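# Place mat cartridge into empty tray pocket, label up

## Task

Take the cartridge lying on the green mat and set it, label facing upward, into one of the unoccupied pockets of the tray that already holds some cartridges; then open the gripper so it is no longer held.

## Robot and tools

Robot: two arms, left_arm and right_arm, each ending in a parallel gripper. The fingers extend along the gripper's own +z axis and close along its y axis. The reported end_effector_position is the point between the finger pads, roughly 1 cm short of the fingertips.

Frames: poses in results use one scene frame with origin on the table top midway between the arms; +z is up, +x points out over the table, and left_arm sits on the +y side. The names left and right refer to arms, not to image sides. Orientation is given as end_effector_quat_wxyz. Printed hand positions can be a little wrong, more so at long reach.

A row (used by both execute_actions and move) is 14 numbers, each in [-1, 1], always covering both arms even if only one moves: dx, dy, dz, rx, ry, rz, opening for left_arm, then the same seven for right_arm. dx to rz are an offset, expressed in that gripper's own axes, from the gripper's measured pose; they are not an absolute pose. Scale: 1.0 equals 0.6 m of translation or 180 degrees of rotation; rx, ry, rz form a single rotation vector. Opening is absolute, not an offset: +1 is fully open (0.094 m), -1 closed.

execute_actions(actions): actions is a list of up to 15 actions; each action is a list of up to 15 rows, one row per control step of 1/30 s. If fewer than 15 rows are given, the last row is held for the remaining steps. Every row in an action is measured from the gripper's pose at the start of that action (for the first action in a call, the last pose a result showed), not from the row before. An empty list just returns state and images. Each action costs 0.5 s of robot time.

move(target, speed, blocking): target is one 14-number row as above, with offsets measured from the pose in the latest result that shows one. Both grippers travel straight lines that finish together, lasting 0.5 to 10 s; beyond 10 s they stop short. speed is the top path speed in m/s, 0.002 to 0.5, default 0.25; rotation is capped at twice that in rad/s. Openings are sent when the move starts. Paths do not avoid obstacles or the other arm, and grippers can lag, stray, or overshoot speed, notably near full arm extension. Faster moves and targets set deeper past contact press harder. With blocking=false the result comes after 0.5 s while motion continues; until a result shows the move ended, execute_actions and new moves are refused, so call wait or stop first.

wait(seconds): 0 to 10 s, each arm holds its last command; returns early if a running move ends. stop(): brakes a running move (needs room, more if fast); fingers keep moving. zoom_image(camera, region): camera is cam_head_left, cam_head_right, cam_left_wrist or cam_right_wrist (each 504x504); region is [x0, y0, x1, y1] pixels from the top-left, at most 504 by 504. finished_scene(scene): ends the given scene number irreversibly; the goal must already hold and keep holding. Replying with no tool call ends everything.

Results: a state line per arm with position (m) and quaternion; grip_measured, the finger opening on the command scale (last Joint positions value is the opening in metres; each gripper may be off by up to about 1 mm consistently); Hand target lines showing where the controller now drives each gripper; step readings for actions, with HELD marking steps where an arm's command was held back. A move adds a move: line with its ending (done, off_target, moving, held, fault), any limits (paced means the sent pose was clipped; held means a check blocked steps, after which the arm may move much faster than speed), and each gripper's distance from its target. If only one arm is named, the other finished fine. A pose unreachable line means the clearance check altered or blocked that arm's command. FAULT lines report arm stops.

Motion behaviour: per control step the command is clipped to within 70 mm and 16 degrees of the measured pose, then solved by damped IK, favouring position over orientation. A distant target may need several actions; the arm stops at its last clipped pose. Arms tend to finish a centimetre or more low; zero offsets can let them sag. To hold an arm still, send the offset back to its desired pose in the first call of a reply and zeros afterwards, aiming higher if it still hangs low. Elbows stop just short of straight. Joint limits (rad): waist -2.618 to 3.054, shoulder 0 to 3.142, elbow 0 to 3.142, wrist pitch -1.571 to 1.571, wrist yaw -1.571 to 1.571, wrist roll -2.094 to 2.094.

Gripping: fingers go to where grip_measured reads the commanded value (except near the ends). To keep hold, command about 0.03 below grip_measured for a firm grip, less for a lighter one. Pad force limit is roughly 50 to 62 N, lower for parts under 2 mm thick, with a brief spike on first contact.

Timing and heat: the robot keeps running with your last command while you think. Holding loads heats motors; MOTOR HOT warns from 75 °C, 90 °C stops that arm for 10 s, 100 °C makes it drop everything.

Avoid: dropping the cartridge, letting anything fall or be knocked off the table (fails the task), slamming or pushing hard, and letting the arms collide or press on each other. Expect occasional brief tugs on held parts or pushes on loose ones.

Each tool is called as a command line: name --argument value for each argument, lists and objects as JSON in quotes; but a table of rows of numbers goes row by row, as --pt "numbers of a row", without its own name.

## Session

execute_actions --actions '[]'

Scene clock: 0.00 s.
left_arm: end_effector_position=(+0.3911, +0.5006, +0.2448) grip_measured=+1.000 end_effector_quat_wxyz=(+0.488, +0.004, +0.702, +0.519) | right_arm: end_effector_position=(+0.3398, +0.0381, +0.1386) grip_measured=+1.000 end_effector_quat_wxyz=(+0.334, -0.397, +0.715, +0.468)
Joint positions: left_arm=[ 0.206  1.376  0.563  0.834 -0.765  0.836  0.094] | right_arm=[ 0.444  1.7    0.849  0.302 -0.865  0.008  0.094]
Joint velocities: left_arm=[-0.002 -0.002  0.012 -0.007 -0.007 -0.066  0.   ] | right_arm=[-0.002 -0.022 -0.007 -0.007  0.037 -0.051  0.   ]
Hand target (left_arm): +0.391, +0.501, +0.251; +0.495, -0.001, +0.698, +0.518
Hand target (right_arm): +0.341, +0.040, +0.148; +0.344, -0.402, +0.706, +0.470

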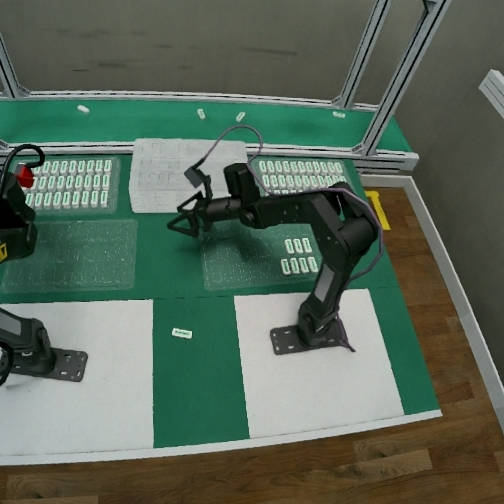

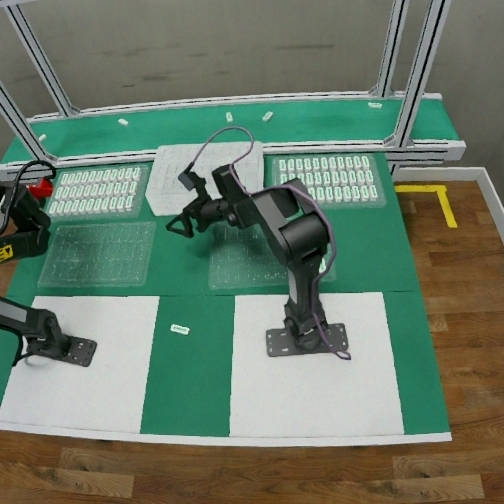

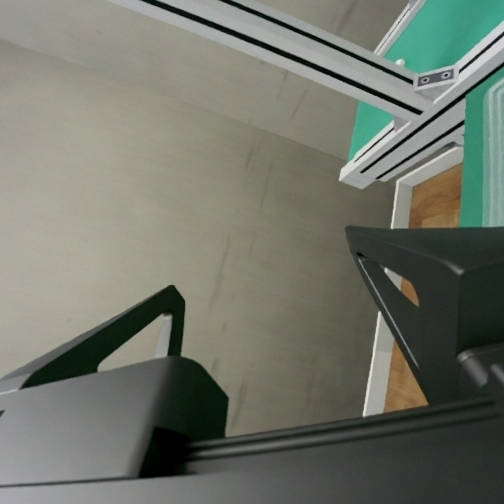

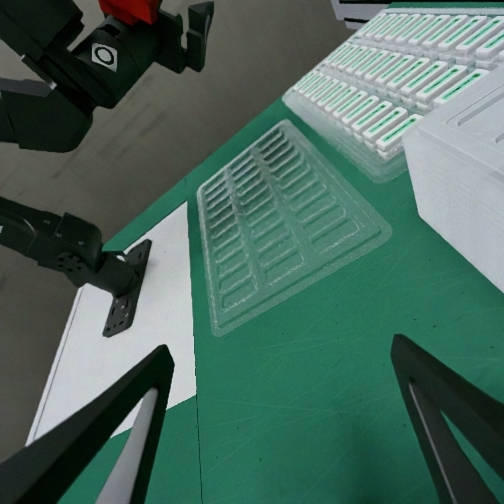

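zoom_image --camera "cam_head_left" --region '[140, 200, 360, 370]'

zoom_image --camera "cam_head_right" --region '[140, 200, 360, 370]'

Region (140, 200, 360, 370) of cam_head_left's 504x504 image, scaled by 2.291, with more detail than that image has; it fills the top 389 rows of this view, and the rest is white.

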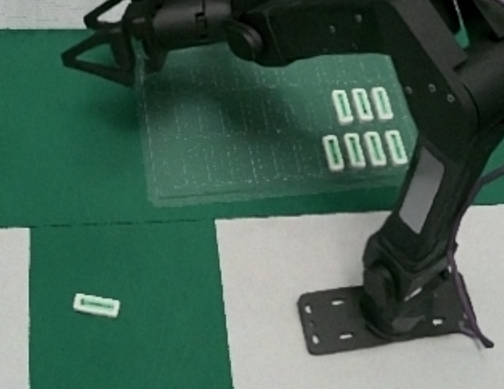

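Region (140, 200, 360, 370) of cam_head_right's 504x504 image, scaled by 2.291, with more detail than that image has; it fills the top 389 rows of this view, and the rest is white.

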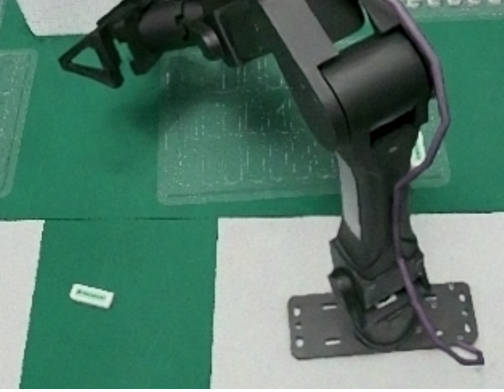

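move --target '[-0.007,0.007,0,0,0,0,1, 0.208,0.417,-0.175,0.065,0.390,-0.154,0.2]' --speed 0.35

Scene clock: 29.03 s.
left_arm: end_effector_position=(+0.3911, +0.5006, +0.2420) grip_measured=+1.000 end_effector_quat_wxyz=(+0.483, +0.008, +0.705, +0.518) | right_arm: end_effector_position=(+0.0494, -0.0328, +0.1684) grip_measured=+0.202 end_effector_quat_wxyz=(+0.007, +0.713, -0.701, -0.009)
Joint positions: left_arm=[ 0.206  1.376  0.563  0.82  -0.765  0.836  0.094] | right_arm=[ 1.452  1.513  1.41  -1.468 -0.023 -0.065  0.056]
Joint velocities: left_arm=[ 0.017  0.007 -0.022 -0.051  0.022 -0.081  0.   ] | right_arm=[-0.022 -0.012  0.002  0.022  0.037 -0.037  0.   ]
Hand target (left_arm): +0.391, +0.500, +0.251; +0.488, +0.004, +0.702, +0.519
Hand target (right_arm): +0.050, -0.030, +0.173; +0.003, +0.711, -0.703, -0.006
Off the commanded pose (left_arm): 0.009 m, 1 deg.
Off the commanded pose (right_arm): 0.003 m, 2 deg.
move: done

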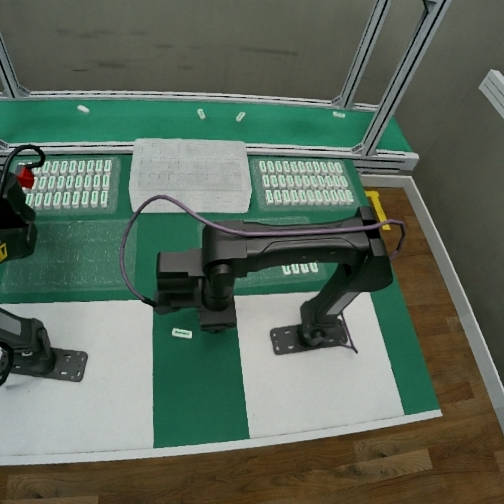

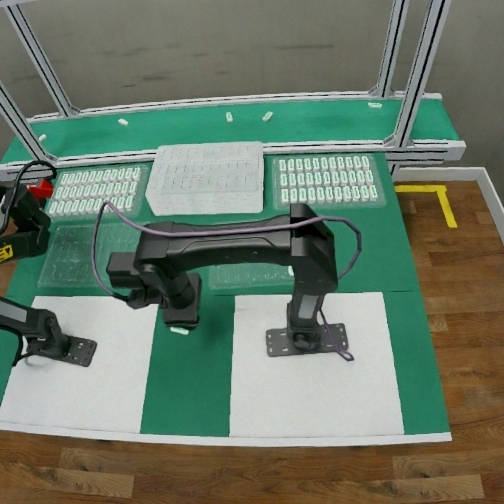

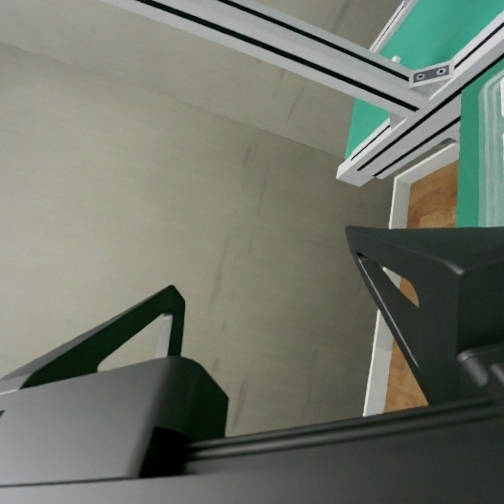

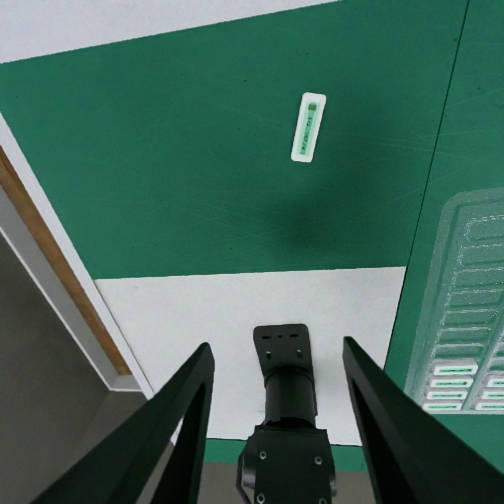

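move --target '[-0.01,0.01,0,0,0,0,1, -0.067,-0.017,0.16,0,0,0.06,0.0]'

Scene clock: 42.70 s.
left_arm: end_effector_position=(+0.3911, +0.5006, +0.2366) grip_measured=+1.000 end_effector_quat_wxyz=(+0.474, +0.015, +0.712, +0.518) | right_arm: end_effector_position=(+0.0547, +0.0035, +0.0731) grip_measured=+0.002 end_effector_quat_wxyz=(-0.014, -0.650, +0.760, +0.002)
Joint positions: left_arm=[ 0.206  1.376  0.563  0.793 -0.765  0.836  0.094] | right_arm=[ 1.44   1.686  1.208 -1.11  -0.022  0.096  0.047]
Joint velocities: left_arm=[-0.007 -0.002 -0.002 -0.066 -0.022  0.037  0.   ] | right_arm=[-0.012  0.012 -0.002 -0.081  0.037 -0.051  0.002]
Hand target (left_arm): +0.391, +0.500, +0.250; +0.483, +0.008, +0.705, +0.519
Hand target (right_arm): +0.057, +0.008, +0.072; -0.008, -0.644, +0.765, +0.008
Off the commanded pose (left_arm): 0.014 m, 2 deg.
Off the commanded pose (right_arm): 0.005 m, 1 deg.
move: off_target (left_arm)

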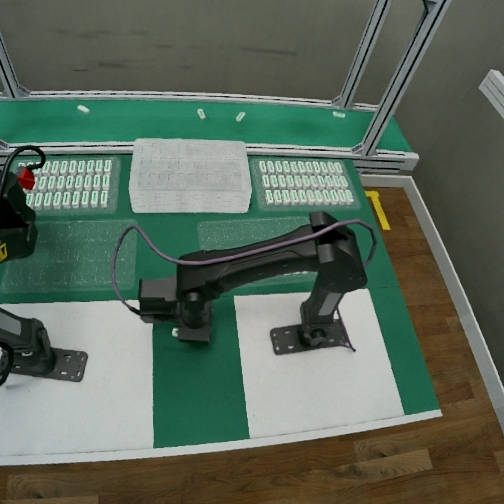

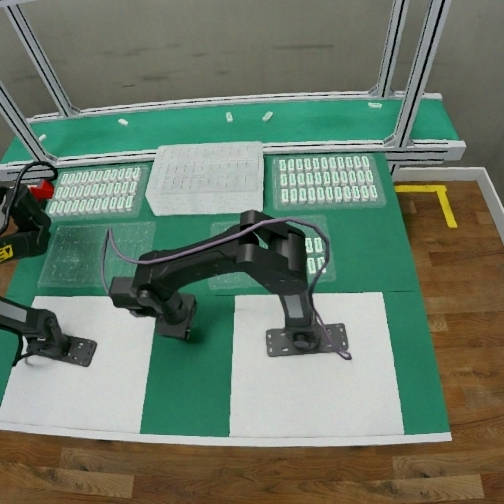

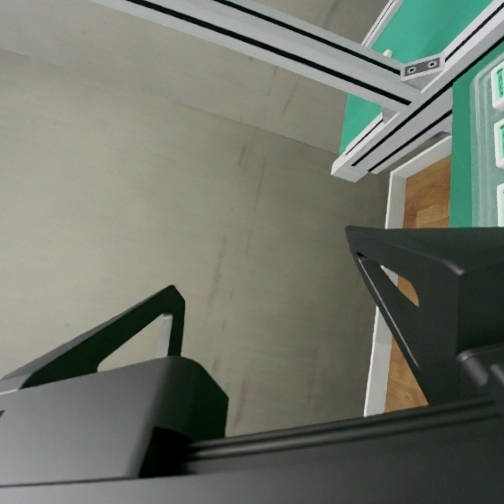

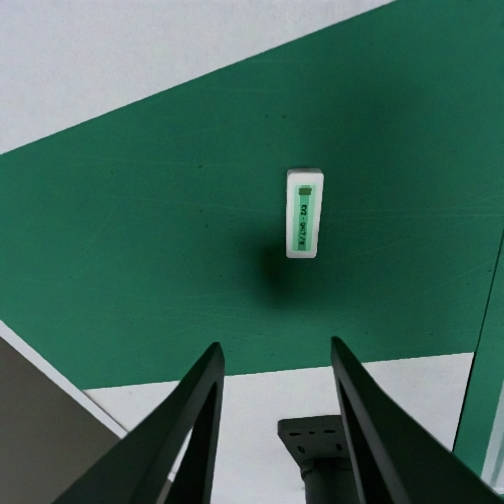

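move --target '[0,0,0,0,0,0,1, -0.05,-0.028,0.063,0.008,-0.008,0.022,-0.2]' --speed 0.15

Scene clock: 53.93 s.
left_arm: end_effector_position=(+0.3911, +0.5006, +0.2366) grip_measured=+1.000 end_effector_quat_wxyz=(+0.474, +0.015, +0.712, +0.518) | right_arm: end_effector_position=(+0.0710, +0.0288, +0.0384) grip_measured=-0.198 end_effector_quat_wxyz=(-0.002, -0.630, +0.777, +0.002)
Joint positions: left_arm=[ 0.206  1.376  0.563  0.793 -0.765  0.836  0.094] | right_arm=[ 1.403  1.806  1.208 -0.973 -0.005  0.112  0.038]
Joint velocities: left_arm=[ 0.012 -0.012 -0.007 -0.007 -0.007 -0.007  0.   ] | right_arm=[-0.012  0.002 -0.012  0.007 -0.095 -0.007 -0.002]
Hand target (left_arm): +0.391, +0.501, +0.237; +0.474, +0.015, +0.712, +0.518
Hand target (right_arm): +0.075, +0.029, +0.034; +0.004, -0.623, +0.782, -0.001
Off the commanded pose (left_arm): 0.000 m, 0 deg.
Off the commanded pose (right_arm): 0.006 m, 1 deg.
move: done

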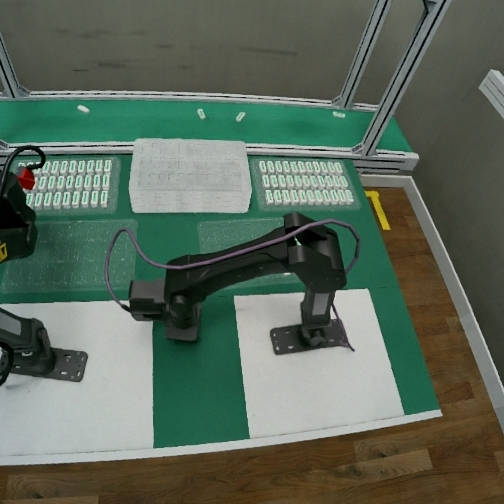

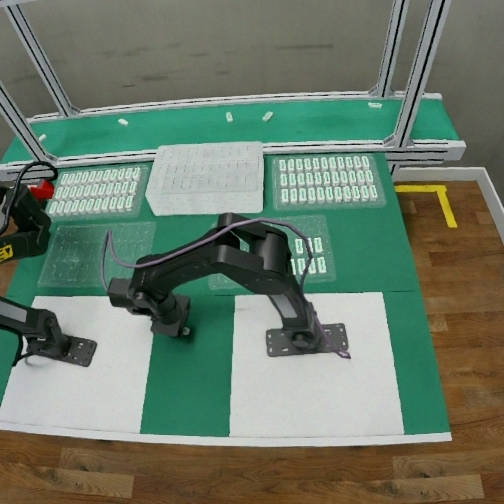

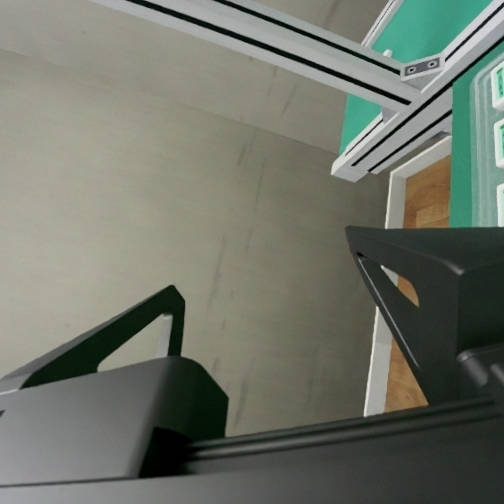

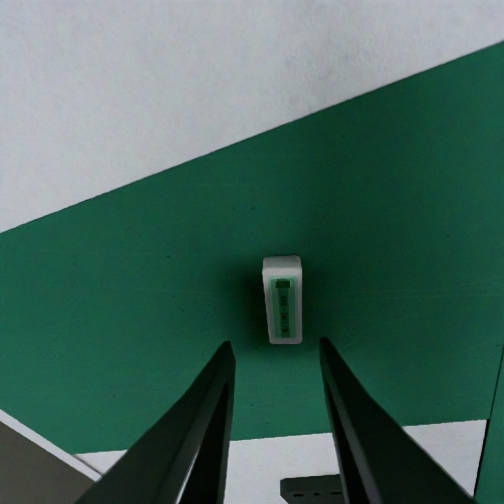

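move --target '[0,0,0,0,0,0,1, 0,-0.011,0.04,0,0,0,-0.2]' --speed 0.06

Scene clock: 58.97 s.
left_arm: end_effector_position=(+0.3911, +0.5006, +0.2366) grip_measured=+1.000 end_effector_quat_wxyz=(+0.474, +0.015, +0.712, +0.518) | right_arm: end_effector_position=(+0.0746, +0.0256, +0.0184) grip_measured=-0.198 end_effector_quat_wxyz=(-0.004, -0.629, +0.778, -0.001)
Joint positions: left_arm=[ 0.206  1.376  0.563  0.793 -0.765  0.836  0.094] | right_arm=[ 1.391  1.831  1.154 -0.9   -0.005  0.102  0.038]
Joint velocities: left_arm=[ 0.017  0.007  0.007  0.037  0.022 -0.022  0.   ] | right_arm=[-0.007 -0.002  0.002 -0.037  0.037  0.007  0.   ]
Hand target (left_arm): +0.391, +0.501, +0.237; +0.474, +0.015, +0.712, +0.518
Hand target (right_arm): +0.077, +0.027, +0.014; -0.002, -0.629, +0.777, +0.002
Off the commanded pose (left_arm): 0.000 m, 0 deg.
Off the commanded pose (right_arm): 0.005 m, 0 deg.
move: done

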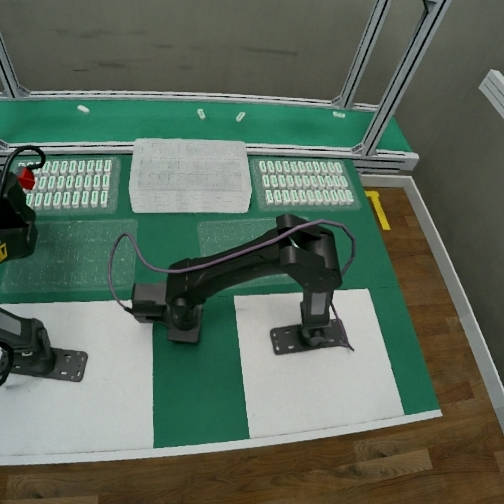

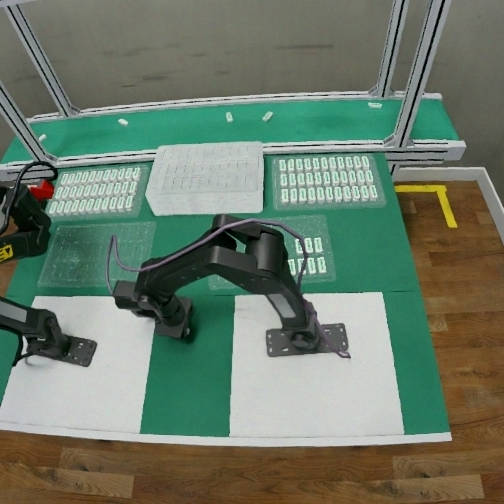

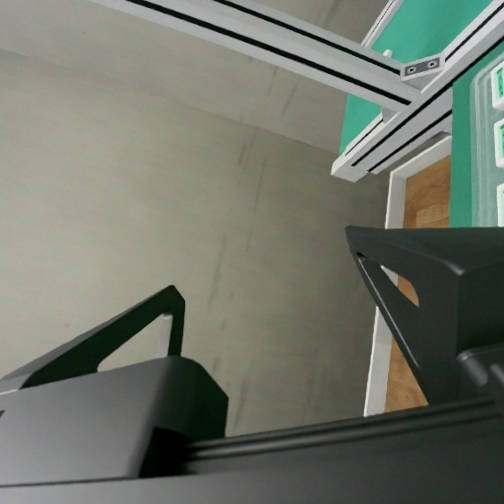

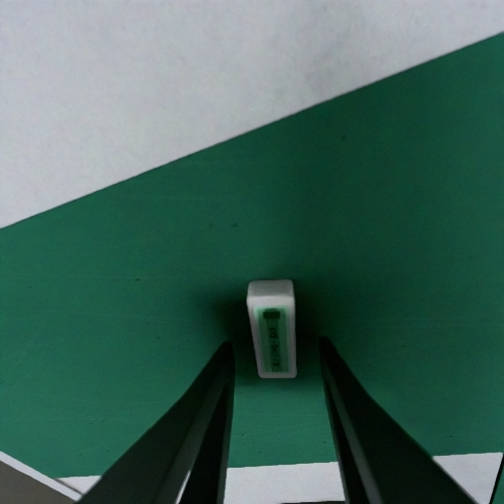

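move --target '[0,0,0,0,0,0,1, -0.011,0,0.016,0,0,0,-0.2]' --speed 0.03

Scene clock: 64.13 s.
left_arm: end_effector_position=(+0.3911, +0.5006, +0.2366) grip_measured=+1.000 end_effector_quat_wxyz=(+0.474, +0.015, +0.712, +0.518) | right_arm: end_effector_position=(+0.0745, +0.0251, +0.0137) grip_measured=-0.198 end_effector_quat_wxyz=(-0.008, -0.629, +0.778, -0.005)
Joint positions: left_arm=[ 0.206  1.376  0.563  0.793 -0.765  0.836  0.094] | right_arm=[ 1.391  1.848  1.154 -0.896 -0.005  0.102  0.038]
Joint velocities: left_arm=[-0.007 -0.007  0.007 -0.051 -0.022 -0.037  0.   ] | right_arm=[-0.002  0.017 -0.017 -0.022  0.007 -0.066 -0.   ]
Hand target (left_arm): +0.391, +0.501, +0.237; +0.474, +0.015, +0.712, +0.518
Hand target (right_arm): +0.076, +0.032, +0.009; -0.004, -0.629, +0.778, -0.001
Off the commanded pose (left_arm): 0.000 m, 0 deg.
Off the commanded pose (right_arm): 0.009 m, 1 deg.
move: done

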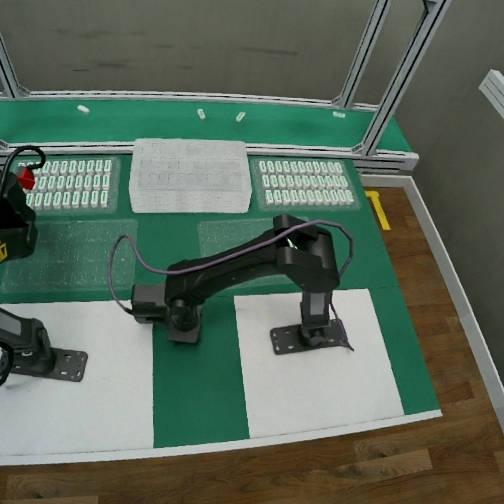

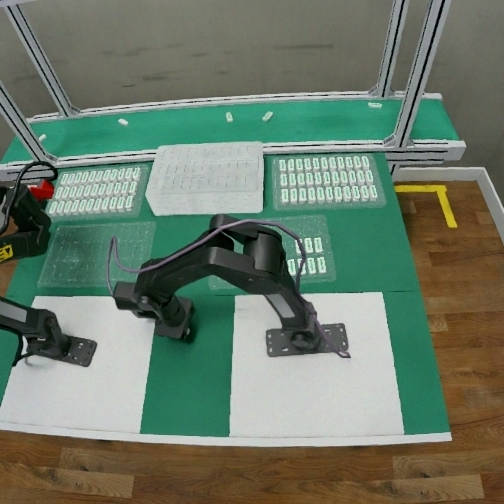

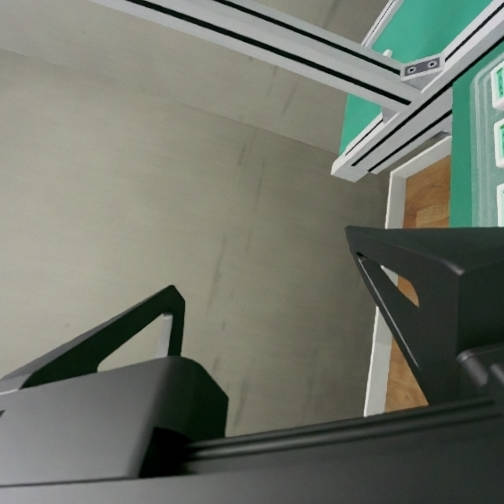

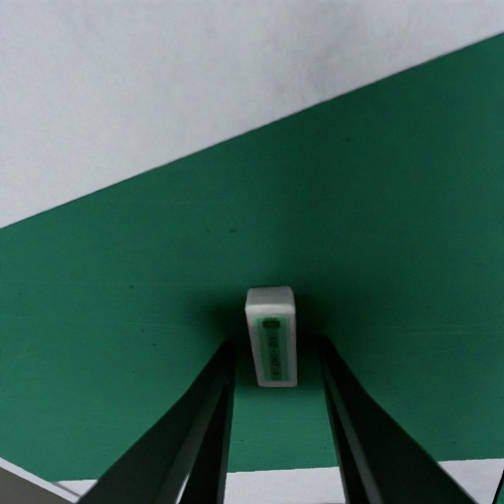

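move --target '[0,0,0,0,0,0,1, 0,0,0,0,0,0,-0.72]'

Scene clock: 67.30 s.
left_arm: end_effector_position=(+0.3911, +0.5006, +0.2366) grip_measured=+1.000 end_effector_quat_wxyz=(+0.474, +0.015, +0.712, +0.518) | right_arm: end_effector_position=(+0.0754, +0.0249, +0.0137) grip_measured=-0.663 end_effector_quat_wxyz=(-0.007, -0.629, +0.778, -0.006)
Joint positions: left_arm=[ 0.206  1.376  0.563  0.793 -0.765  0.836  0.094] | right_arm=[ 1.391  1.848  1.154 -0.896 -0.001  0.102  0.016]
Joint velocities: left_arm=[-0.007  0.017 -0.002 -0.081 -0.022 -0.022  0.   ] | right_arm=[-0.002 -0.012 -0.012 -0.007 -0.037 -0.007 -0.   ]
Hand target (left_arm): +0.391, +0.501, +0.237; +0.474, +0.015, +0.712, +0.518
Hand target (right_arm): +0.075, +0.025, +0.014; -0.009, -0.629, +0.778, -0.005
Off the commanded pose (left_arm): 0.000 m, 0 deg.
Off the commanded pose (right_arm): 0.001 m, 0 deg.
move: done

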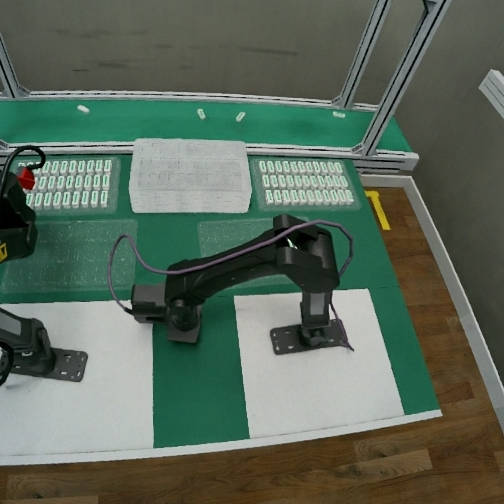

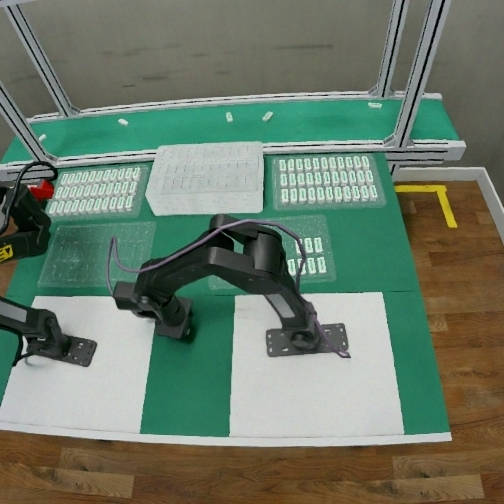

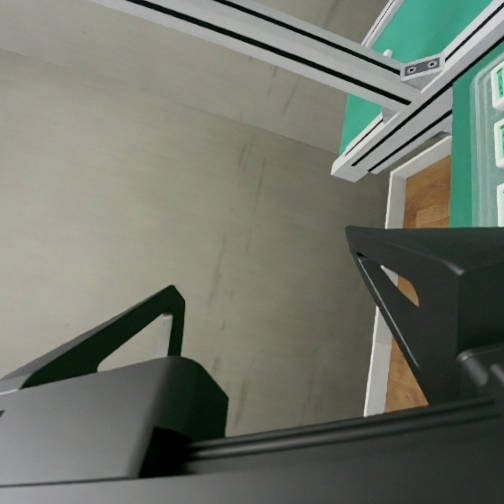

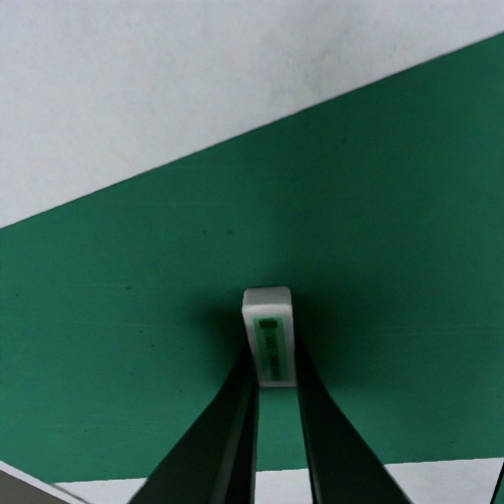

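move --target '[0,0,0,0,0,0,1, 0,0,-0.05,0,0,0,-0.71]' --speed 0.1

move --target '[0,0,0,0,0,0,1, 0.175,-0.335,-0.06,0,-0.006,0.433,-0.71]' --speed 0.35

Scene clock: 78.93 s.
left_arm: end_effector_position=(+0.3911, +0.5006, +0.2366) grip_measured=+1.000 end_effector_quat_wxyz=(+0.474, +0.015, +0.712, +0.518) | right_arm: end_effector_position=(+0.0745, +0.0159, +0.0243) grip_measured=-0.663 end_effector_quat_wxyz=(-0.027, -0.628, +0.777, -0.026)
Joint positions: left_arm=[ 0.206  1.376  0.563  0.793 -0.765  0.836  0.094] | right_arm=[ 1.391  1.848  1.197 -0.995 -0.001  0.102  0.016]
Joint velocities: left_arm=[-0.022 -0.007 -0.002  0.051  0.037  0.037  0.   ] | right_arm=[-0.007  0.007  0.007 -0.051 -0.007 -0.051  0.   ]
Hand target (left_arm): +0.391, +0.501, +0.237; +0.474, +0.015, +0.712, +0.518
Hand target (right_arm): +0.076, +0.025, +0.043; -0.007, -0.629, +0.778, -0.006
Off the commanded pose (left_arm): 0.000 m, 0 deg.
Off the commanded pose (right_arm): 0.022 m, 3 deg.
move: off_target (right_arm)

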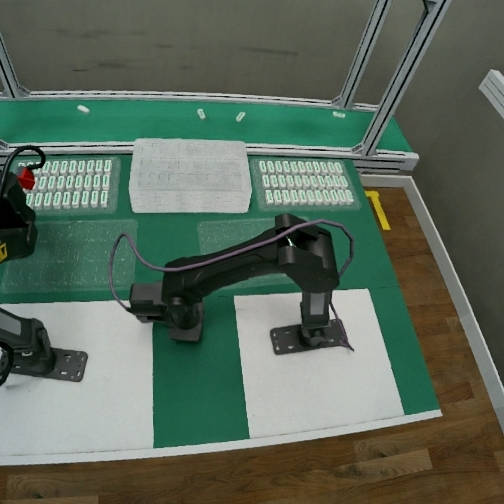

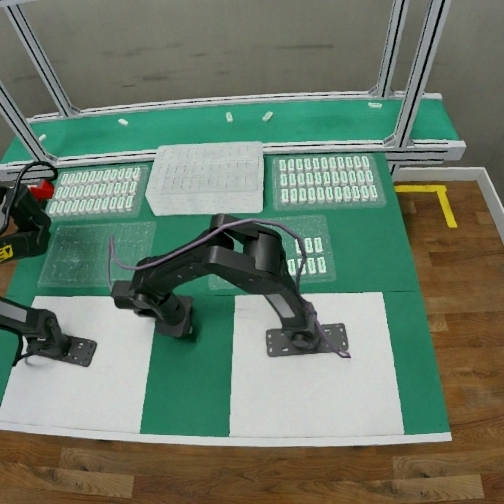

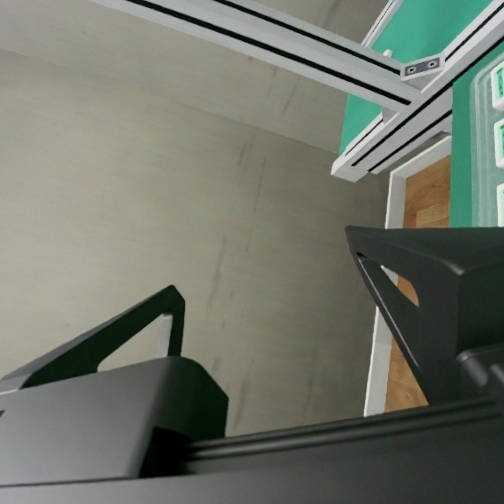

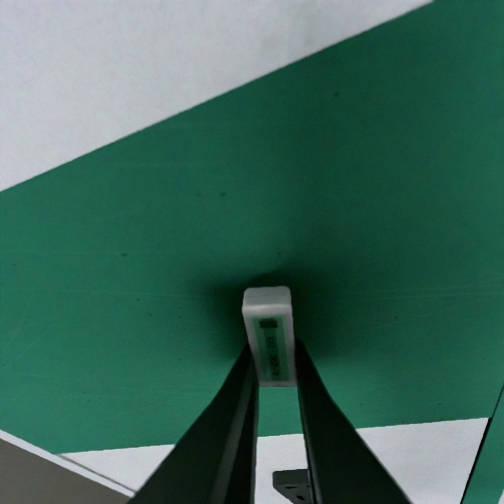

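Scene clock: 81.43 s.
left_arm: end_effector_position=(+0.3911, +0.5006, +0.2366) grip_measured=+1.000 end_effector_quat_wxyz=(+0.474, +0.015, +0.712, +0.518) | right_arm: end_effector_position=(+0.2411, -0.1304, +0.0550) grip_measured=-0.664 end_effector_quat_wxyz=(-0.017, -0.008, +0.999, -0.041)
Joint positions: left_arm=[ 0.206  1.376  0.563  0.793 -0.765  0.836  0.094] | right_arm=[ 0.623  1.623  1.061 -1.088  0.042  0.68   0.016]
Joint velocities: left_arm=[-0.007 -0.012 -0.017  0.037  0.081  0.022  0.   ] | right_arm=[-0.002 -0.007 -0.007 -0.037 -0.037 -0.051 -0.   ]
Hand target (left_arm): +0.391, +0.501, +0.237; +0.474, +0.015, +0.712, +0.518
Hand target (right_arm): +0.248, -0.129, +0.069; +0.003, +0.000, +0.999, -0.034
Off the commanded pose (left_arm): 0.000 m, 0 deg.
Off the commanded pose (right_arm): 0.017 m, 3 deg.
move: off_target (right_arm)

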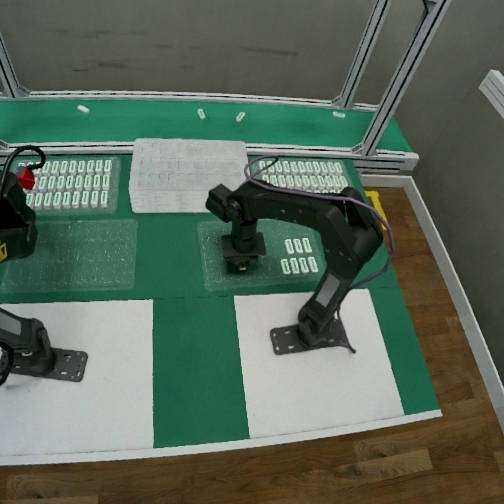

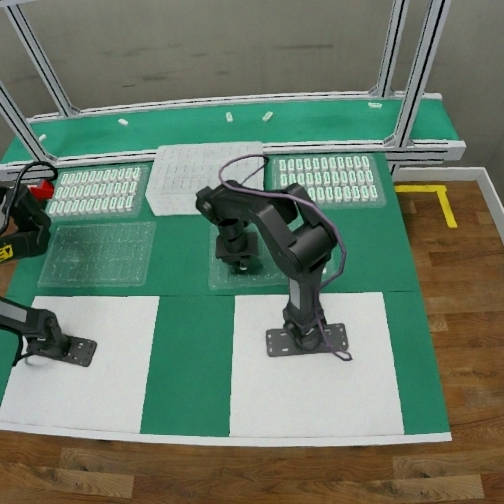

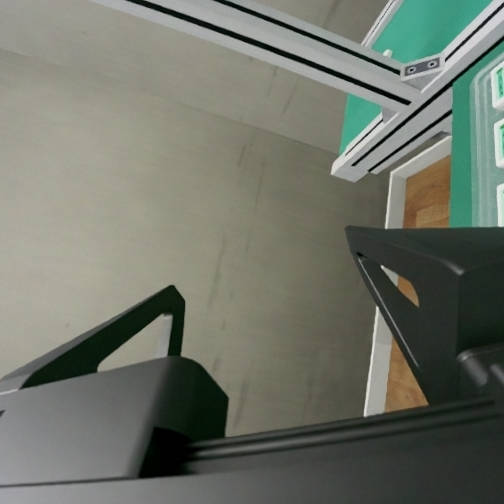

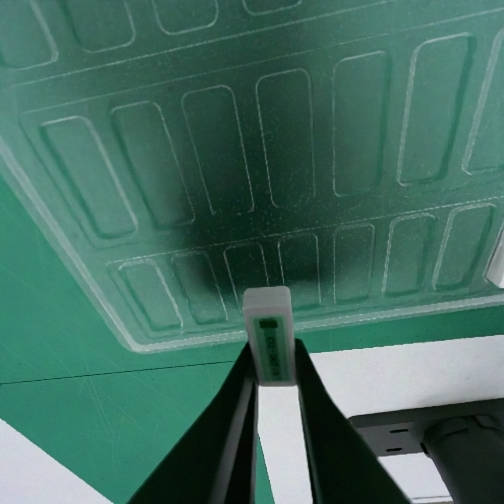

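move --target '[0,0,0,0,0,0,1, -0.01,0,0.025,-0.03,-0.012,-0.012,-0.71]' --speed 0.08

Scene clock: 90.83 s.
left_arm: end_effector_position=(+0.3911, +0.5006, +0.2366) grip_measured=+1.000 end_effector_quat_wxyz=(+0.474, +0.015, +0.712, +0.518) | right_arm: end_effector_position=(+0.2423, -0.1338, +0.0342) grip_measured=-0.664 end_effector_quat_wxyz=(-0.015, -0.026, +1.000, -0.010)
Joint positions: left_arm=[ 0.206  1.376  0.563  0.793 -0.765  0.836  0.094] | right_arm=[ 0.579  1.608  0.96  -0.959 -0.001  0.598  0.016]
Joint velocities: left_arm=[-0.007 -0.002  0.012 -0.095  0.037  0.037  0.   ] | right_arm=[ 0.002 -0.012  0.002  0.066  0.037  0.022 -0.   ]
Hand target (left_arm): +0.391, +0.501, +0.237; +0.474, +0.015, +0.712, +0.518
Hand target (right_arm): +0.246, -0.132, +0.040; +0.000, -0.027, +1.000, +0.005
Off the commanded pose (left_arm): 0.000 m, 0 deg.
Off the commanded pose (right_arm): 0.007 m, 3 deg.
move: off_target (right_arm)

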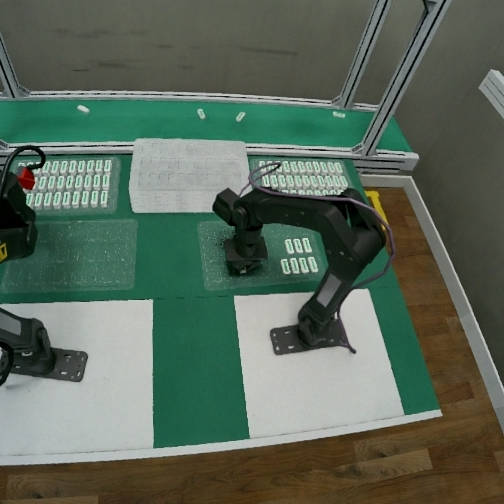

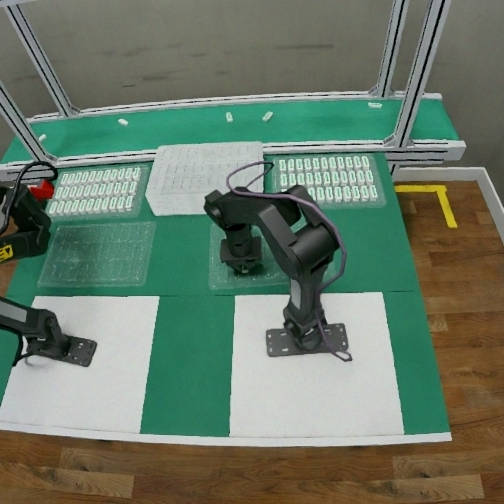

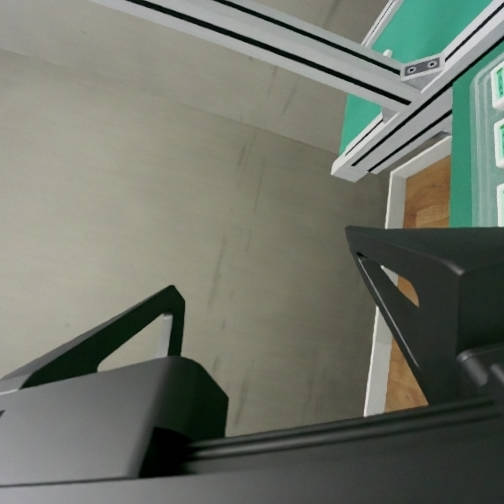

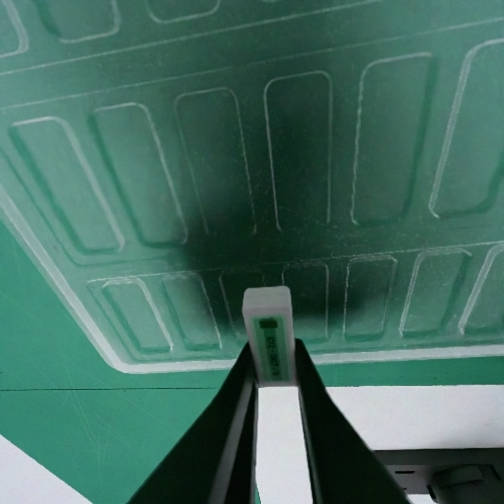

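move --target '[0,0,0,0,0,0,1, 0,-0.03,0,-0.008,-0.008,-0.006,-0.71]' --speed 0.06

zoom_image --camera "cam_right_wrist" --region '[150, 200, 400, 420]'

Scene clock: 98.33 s.
left_arm: end_effector_position=(+0.3911, +0.5006, +0.2366) grip_measured=+1.000 end_effector_quat_wxyz=(+0.474, +0.015, +0.712, +0.518) | right_arm: end_effector_position=(+0.2393, -0.1533, +0.0300) grip_measured=-0.664 end_effector_quat_wxyz=(-0.019, -0.033, +0.999, -0.011)
Joint positions: left_arm=[ 0.206  1.376  0.563  0.793 -0.765  0.836  0.094] | right_arm=[ 0.522  1.57   0.903 -0.948 -0.001  0.526  0.016]
Joint velocities: left_arm=[ 0.012 -0.007 -0.022 -0.066 -0.037  0.051  0.   ] | right_arm=[ 0.002 -0.007  0.012  0.125 -0.007 -0.081 -0.001]
Hand target (left_arm): +0.391, +0.501, +0.237; +0.474, +0.015, +0.712, +0.518
Hand target (right_arm): +0.243, -0.152, +0.035; -0.003, -0.035, +0.999, +0.002
Off the commanded pose (left_arm): 0.000 m, 0 deg.
Off the commanded pose (right_arm): 0.006 m, 2 deg.
move: done

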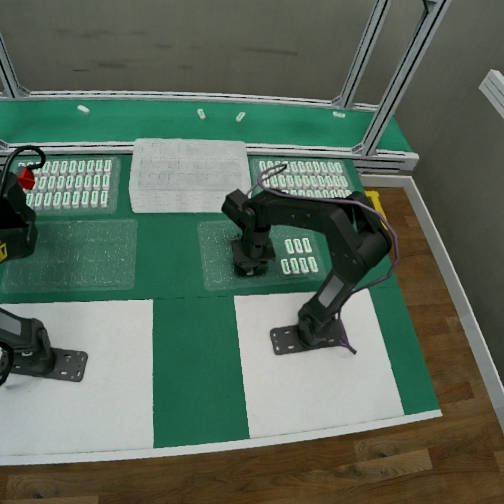

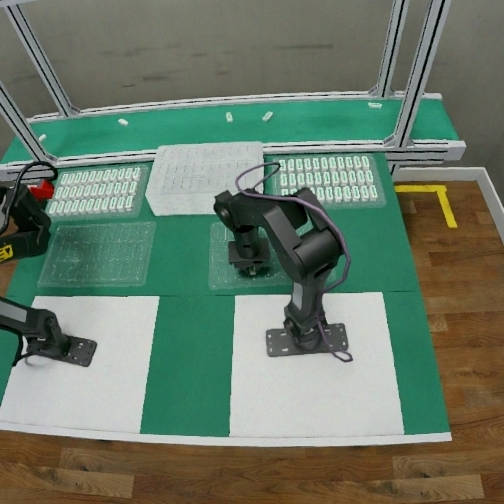

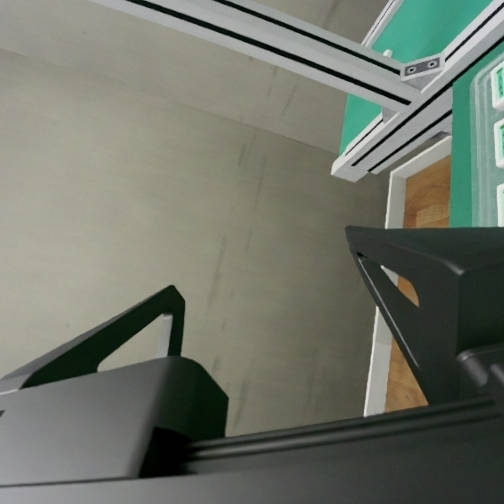

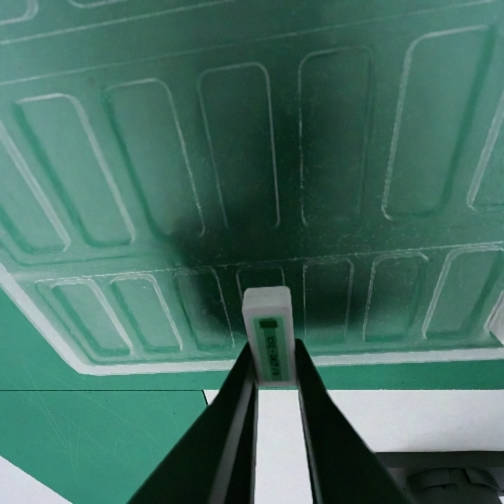

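Region (150, 200, 400, 420) of cam_right_wrist's 504x504 image, scaled by 2.016, with more detail than that image has; it fills the top 444 rows of this view, and the rest is white.

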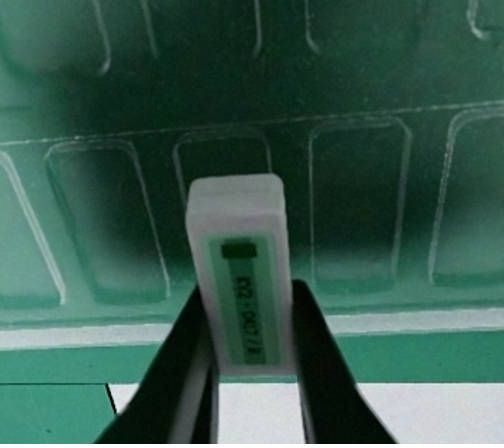

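move --target '[0,0,0,0,0,0,1, -0.008,0.004,0.012,-0.005,-0.008,0,-0.71]' --speed 0.03

zoom_image --camera "cam_right_wrist" --region '[150, 200, 400, 420]'

Scene clock: 107.43 s.
left_arm: end_effector_position=(+0.3911, +0.5006, +0.2366) grip_measured=+1.000 end_effector_quat_wxyz=(+0.474, +0.015, +0.712, +0.518) | right_arm: end_effector_position=(+0.2414, -0.1518, +0.0255) grip_measured=-0.664 end_effector_quat_wxyz=(-0.011, -0.034, +0.999, -0.006)
Joint positions: left_arm=[ 0.206  1.376  0.563  0.793 -0.765  0.836  0.094] | right_arm=[ 0.522  1.57   0.884 -0.91  -0.001  0.524  0.016]
Joint velocities: left_arm=[-0.022  0.002 -0.012 -0.007 -0.081 -0.081  0.   ] | right_arm=[-0.012  0.007 -0.007  0.022  0.007  0.051  0.001]
Hand target (left_arm): +0.391, +0.501, +0.237; +0.474, +0.015, +0.712, +0.518
Hand target (right_arm): +0.244, -0.151, +0.023; -0.007, -0.033, +0.999, -0.003
Off the commanded pose (left_arm): 0.000 m, 0 deg.
Off the commanded pose (right_arm): 0.004 m, 1 deg.
move: done

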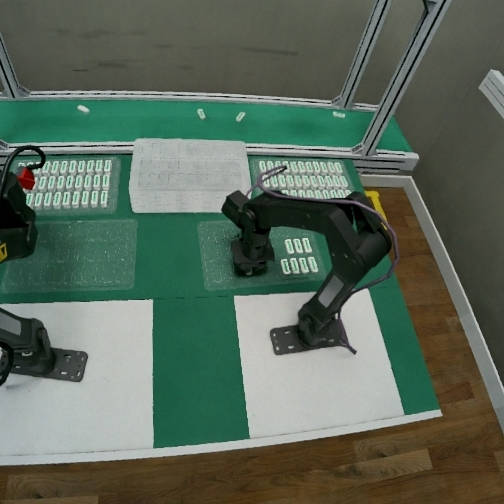

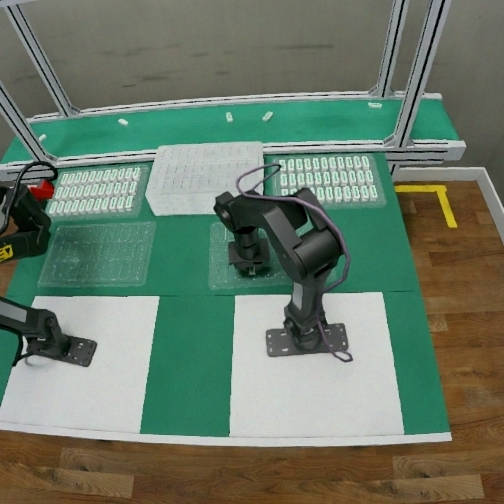

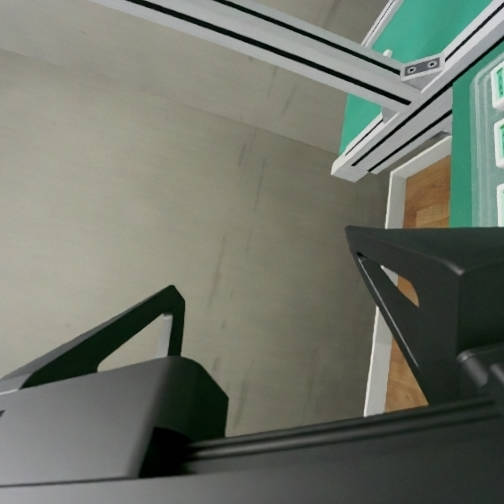

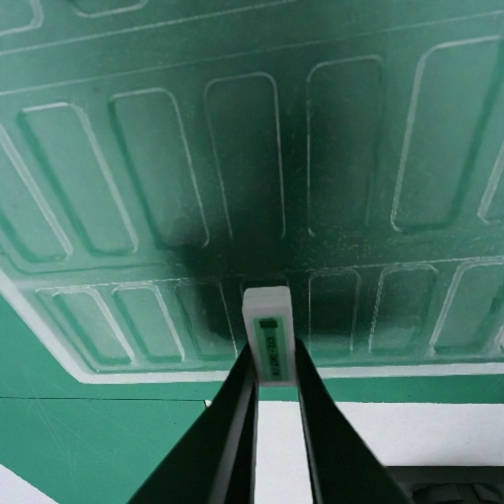

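Region (150, 200, 400, 420) of cam_right_wrist's 504x504 image, scaled by 2.016, with more detail than that image has; it fills the top 444 rows of this view, and the rest is white.

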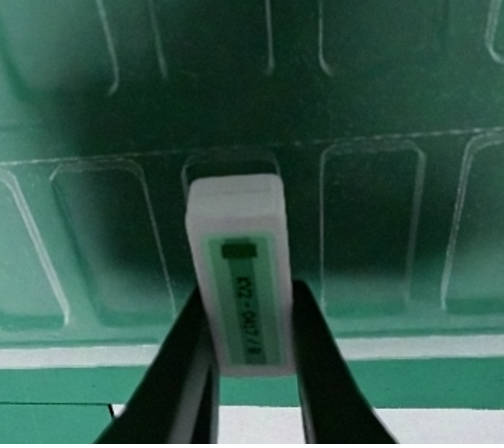

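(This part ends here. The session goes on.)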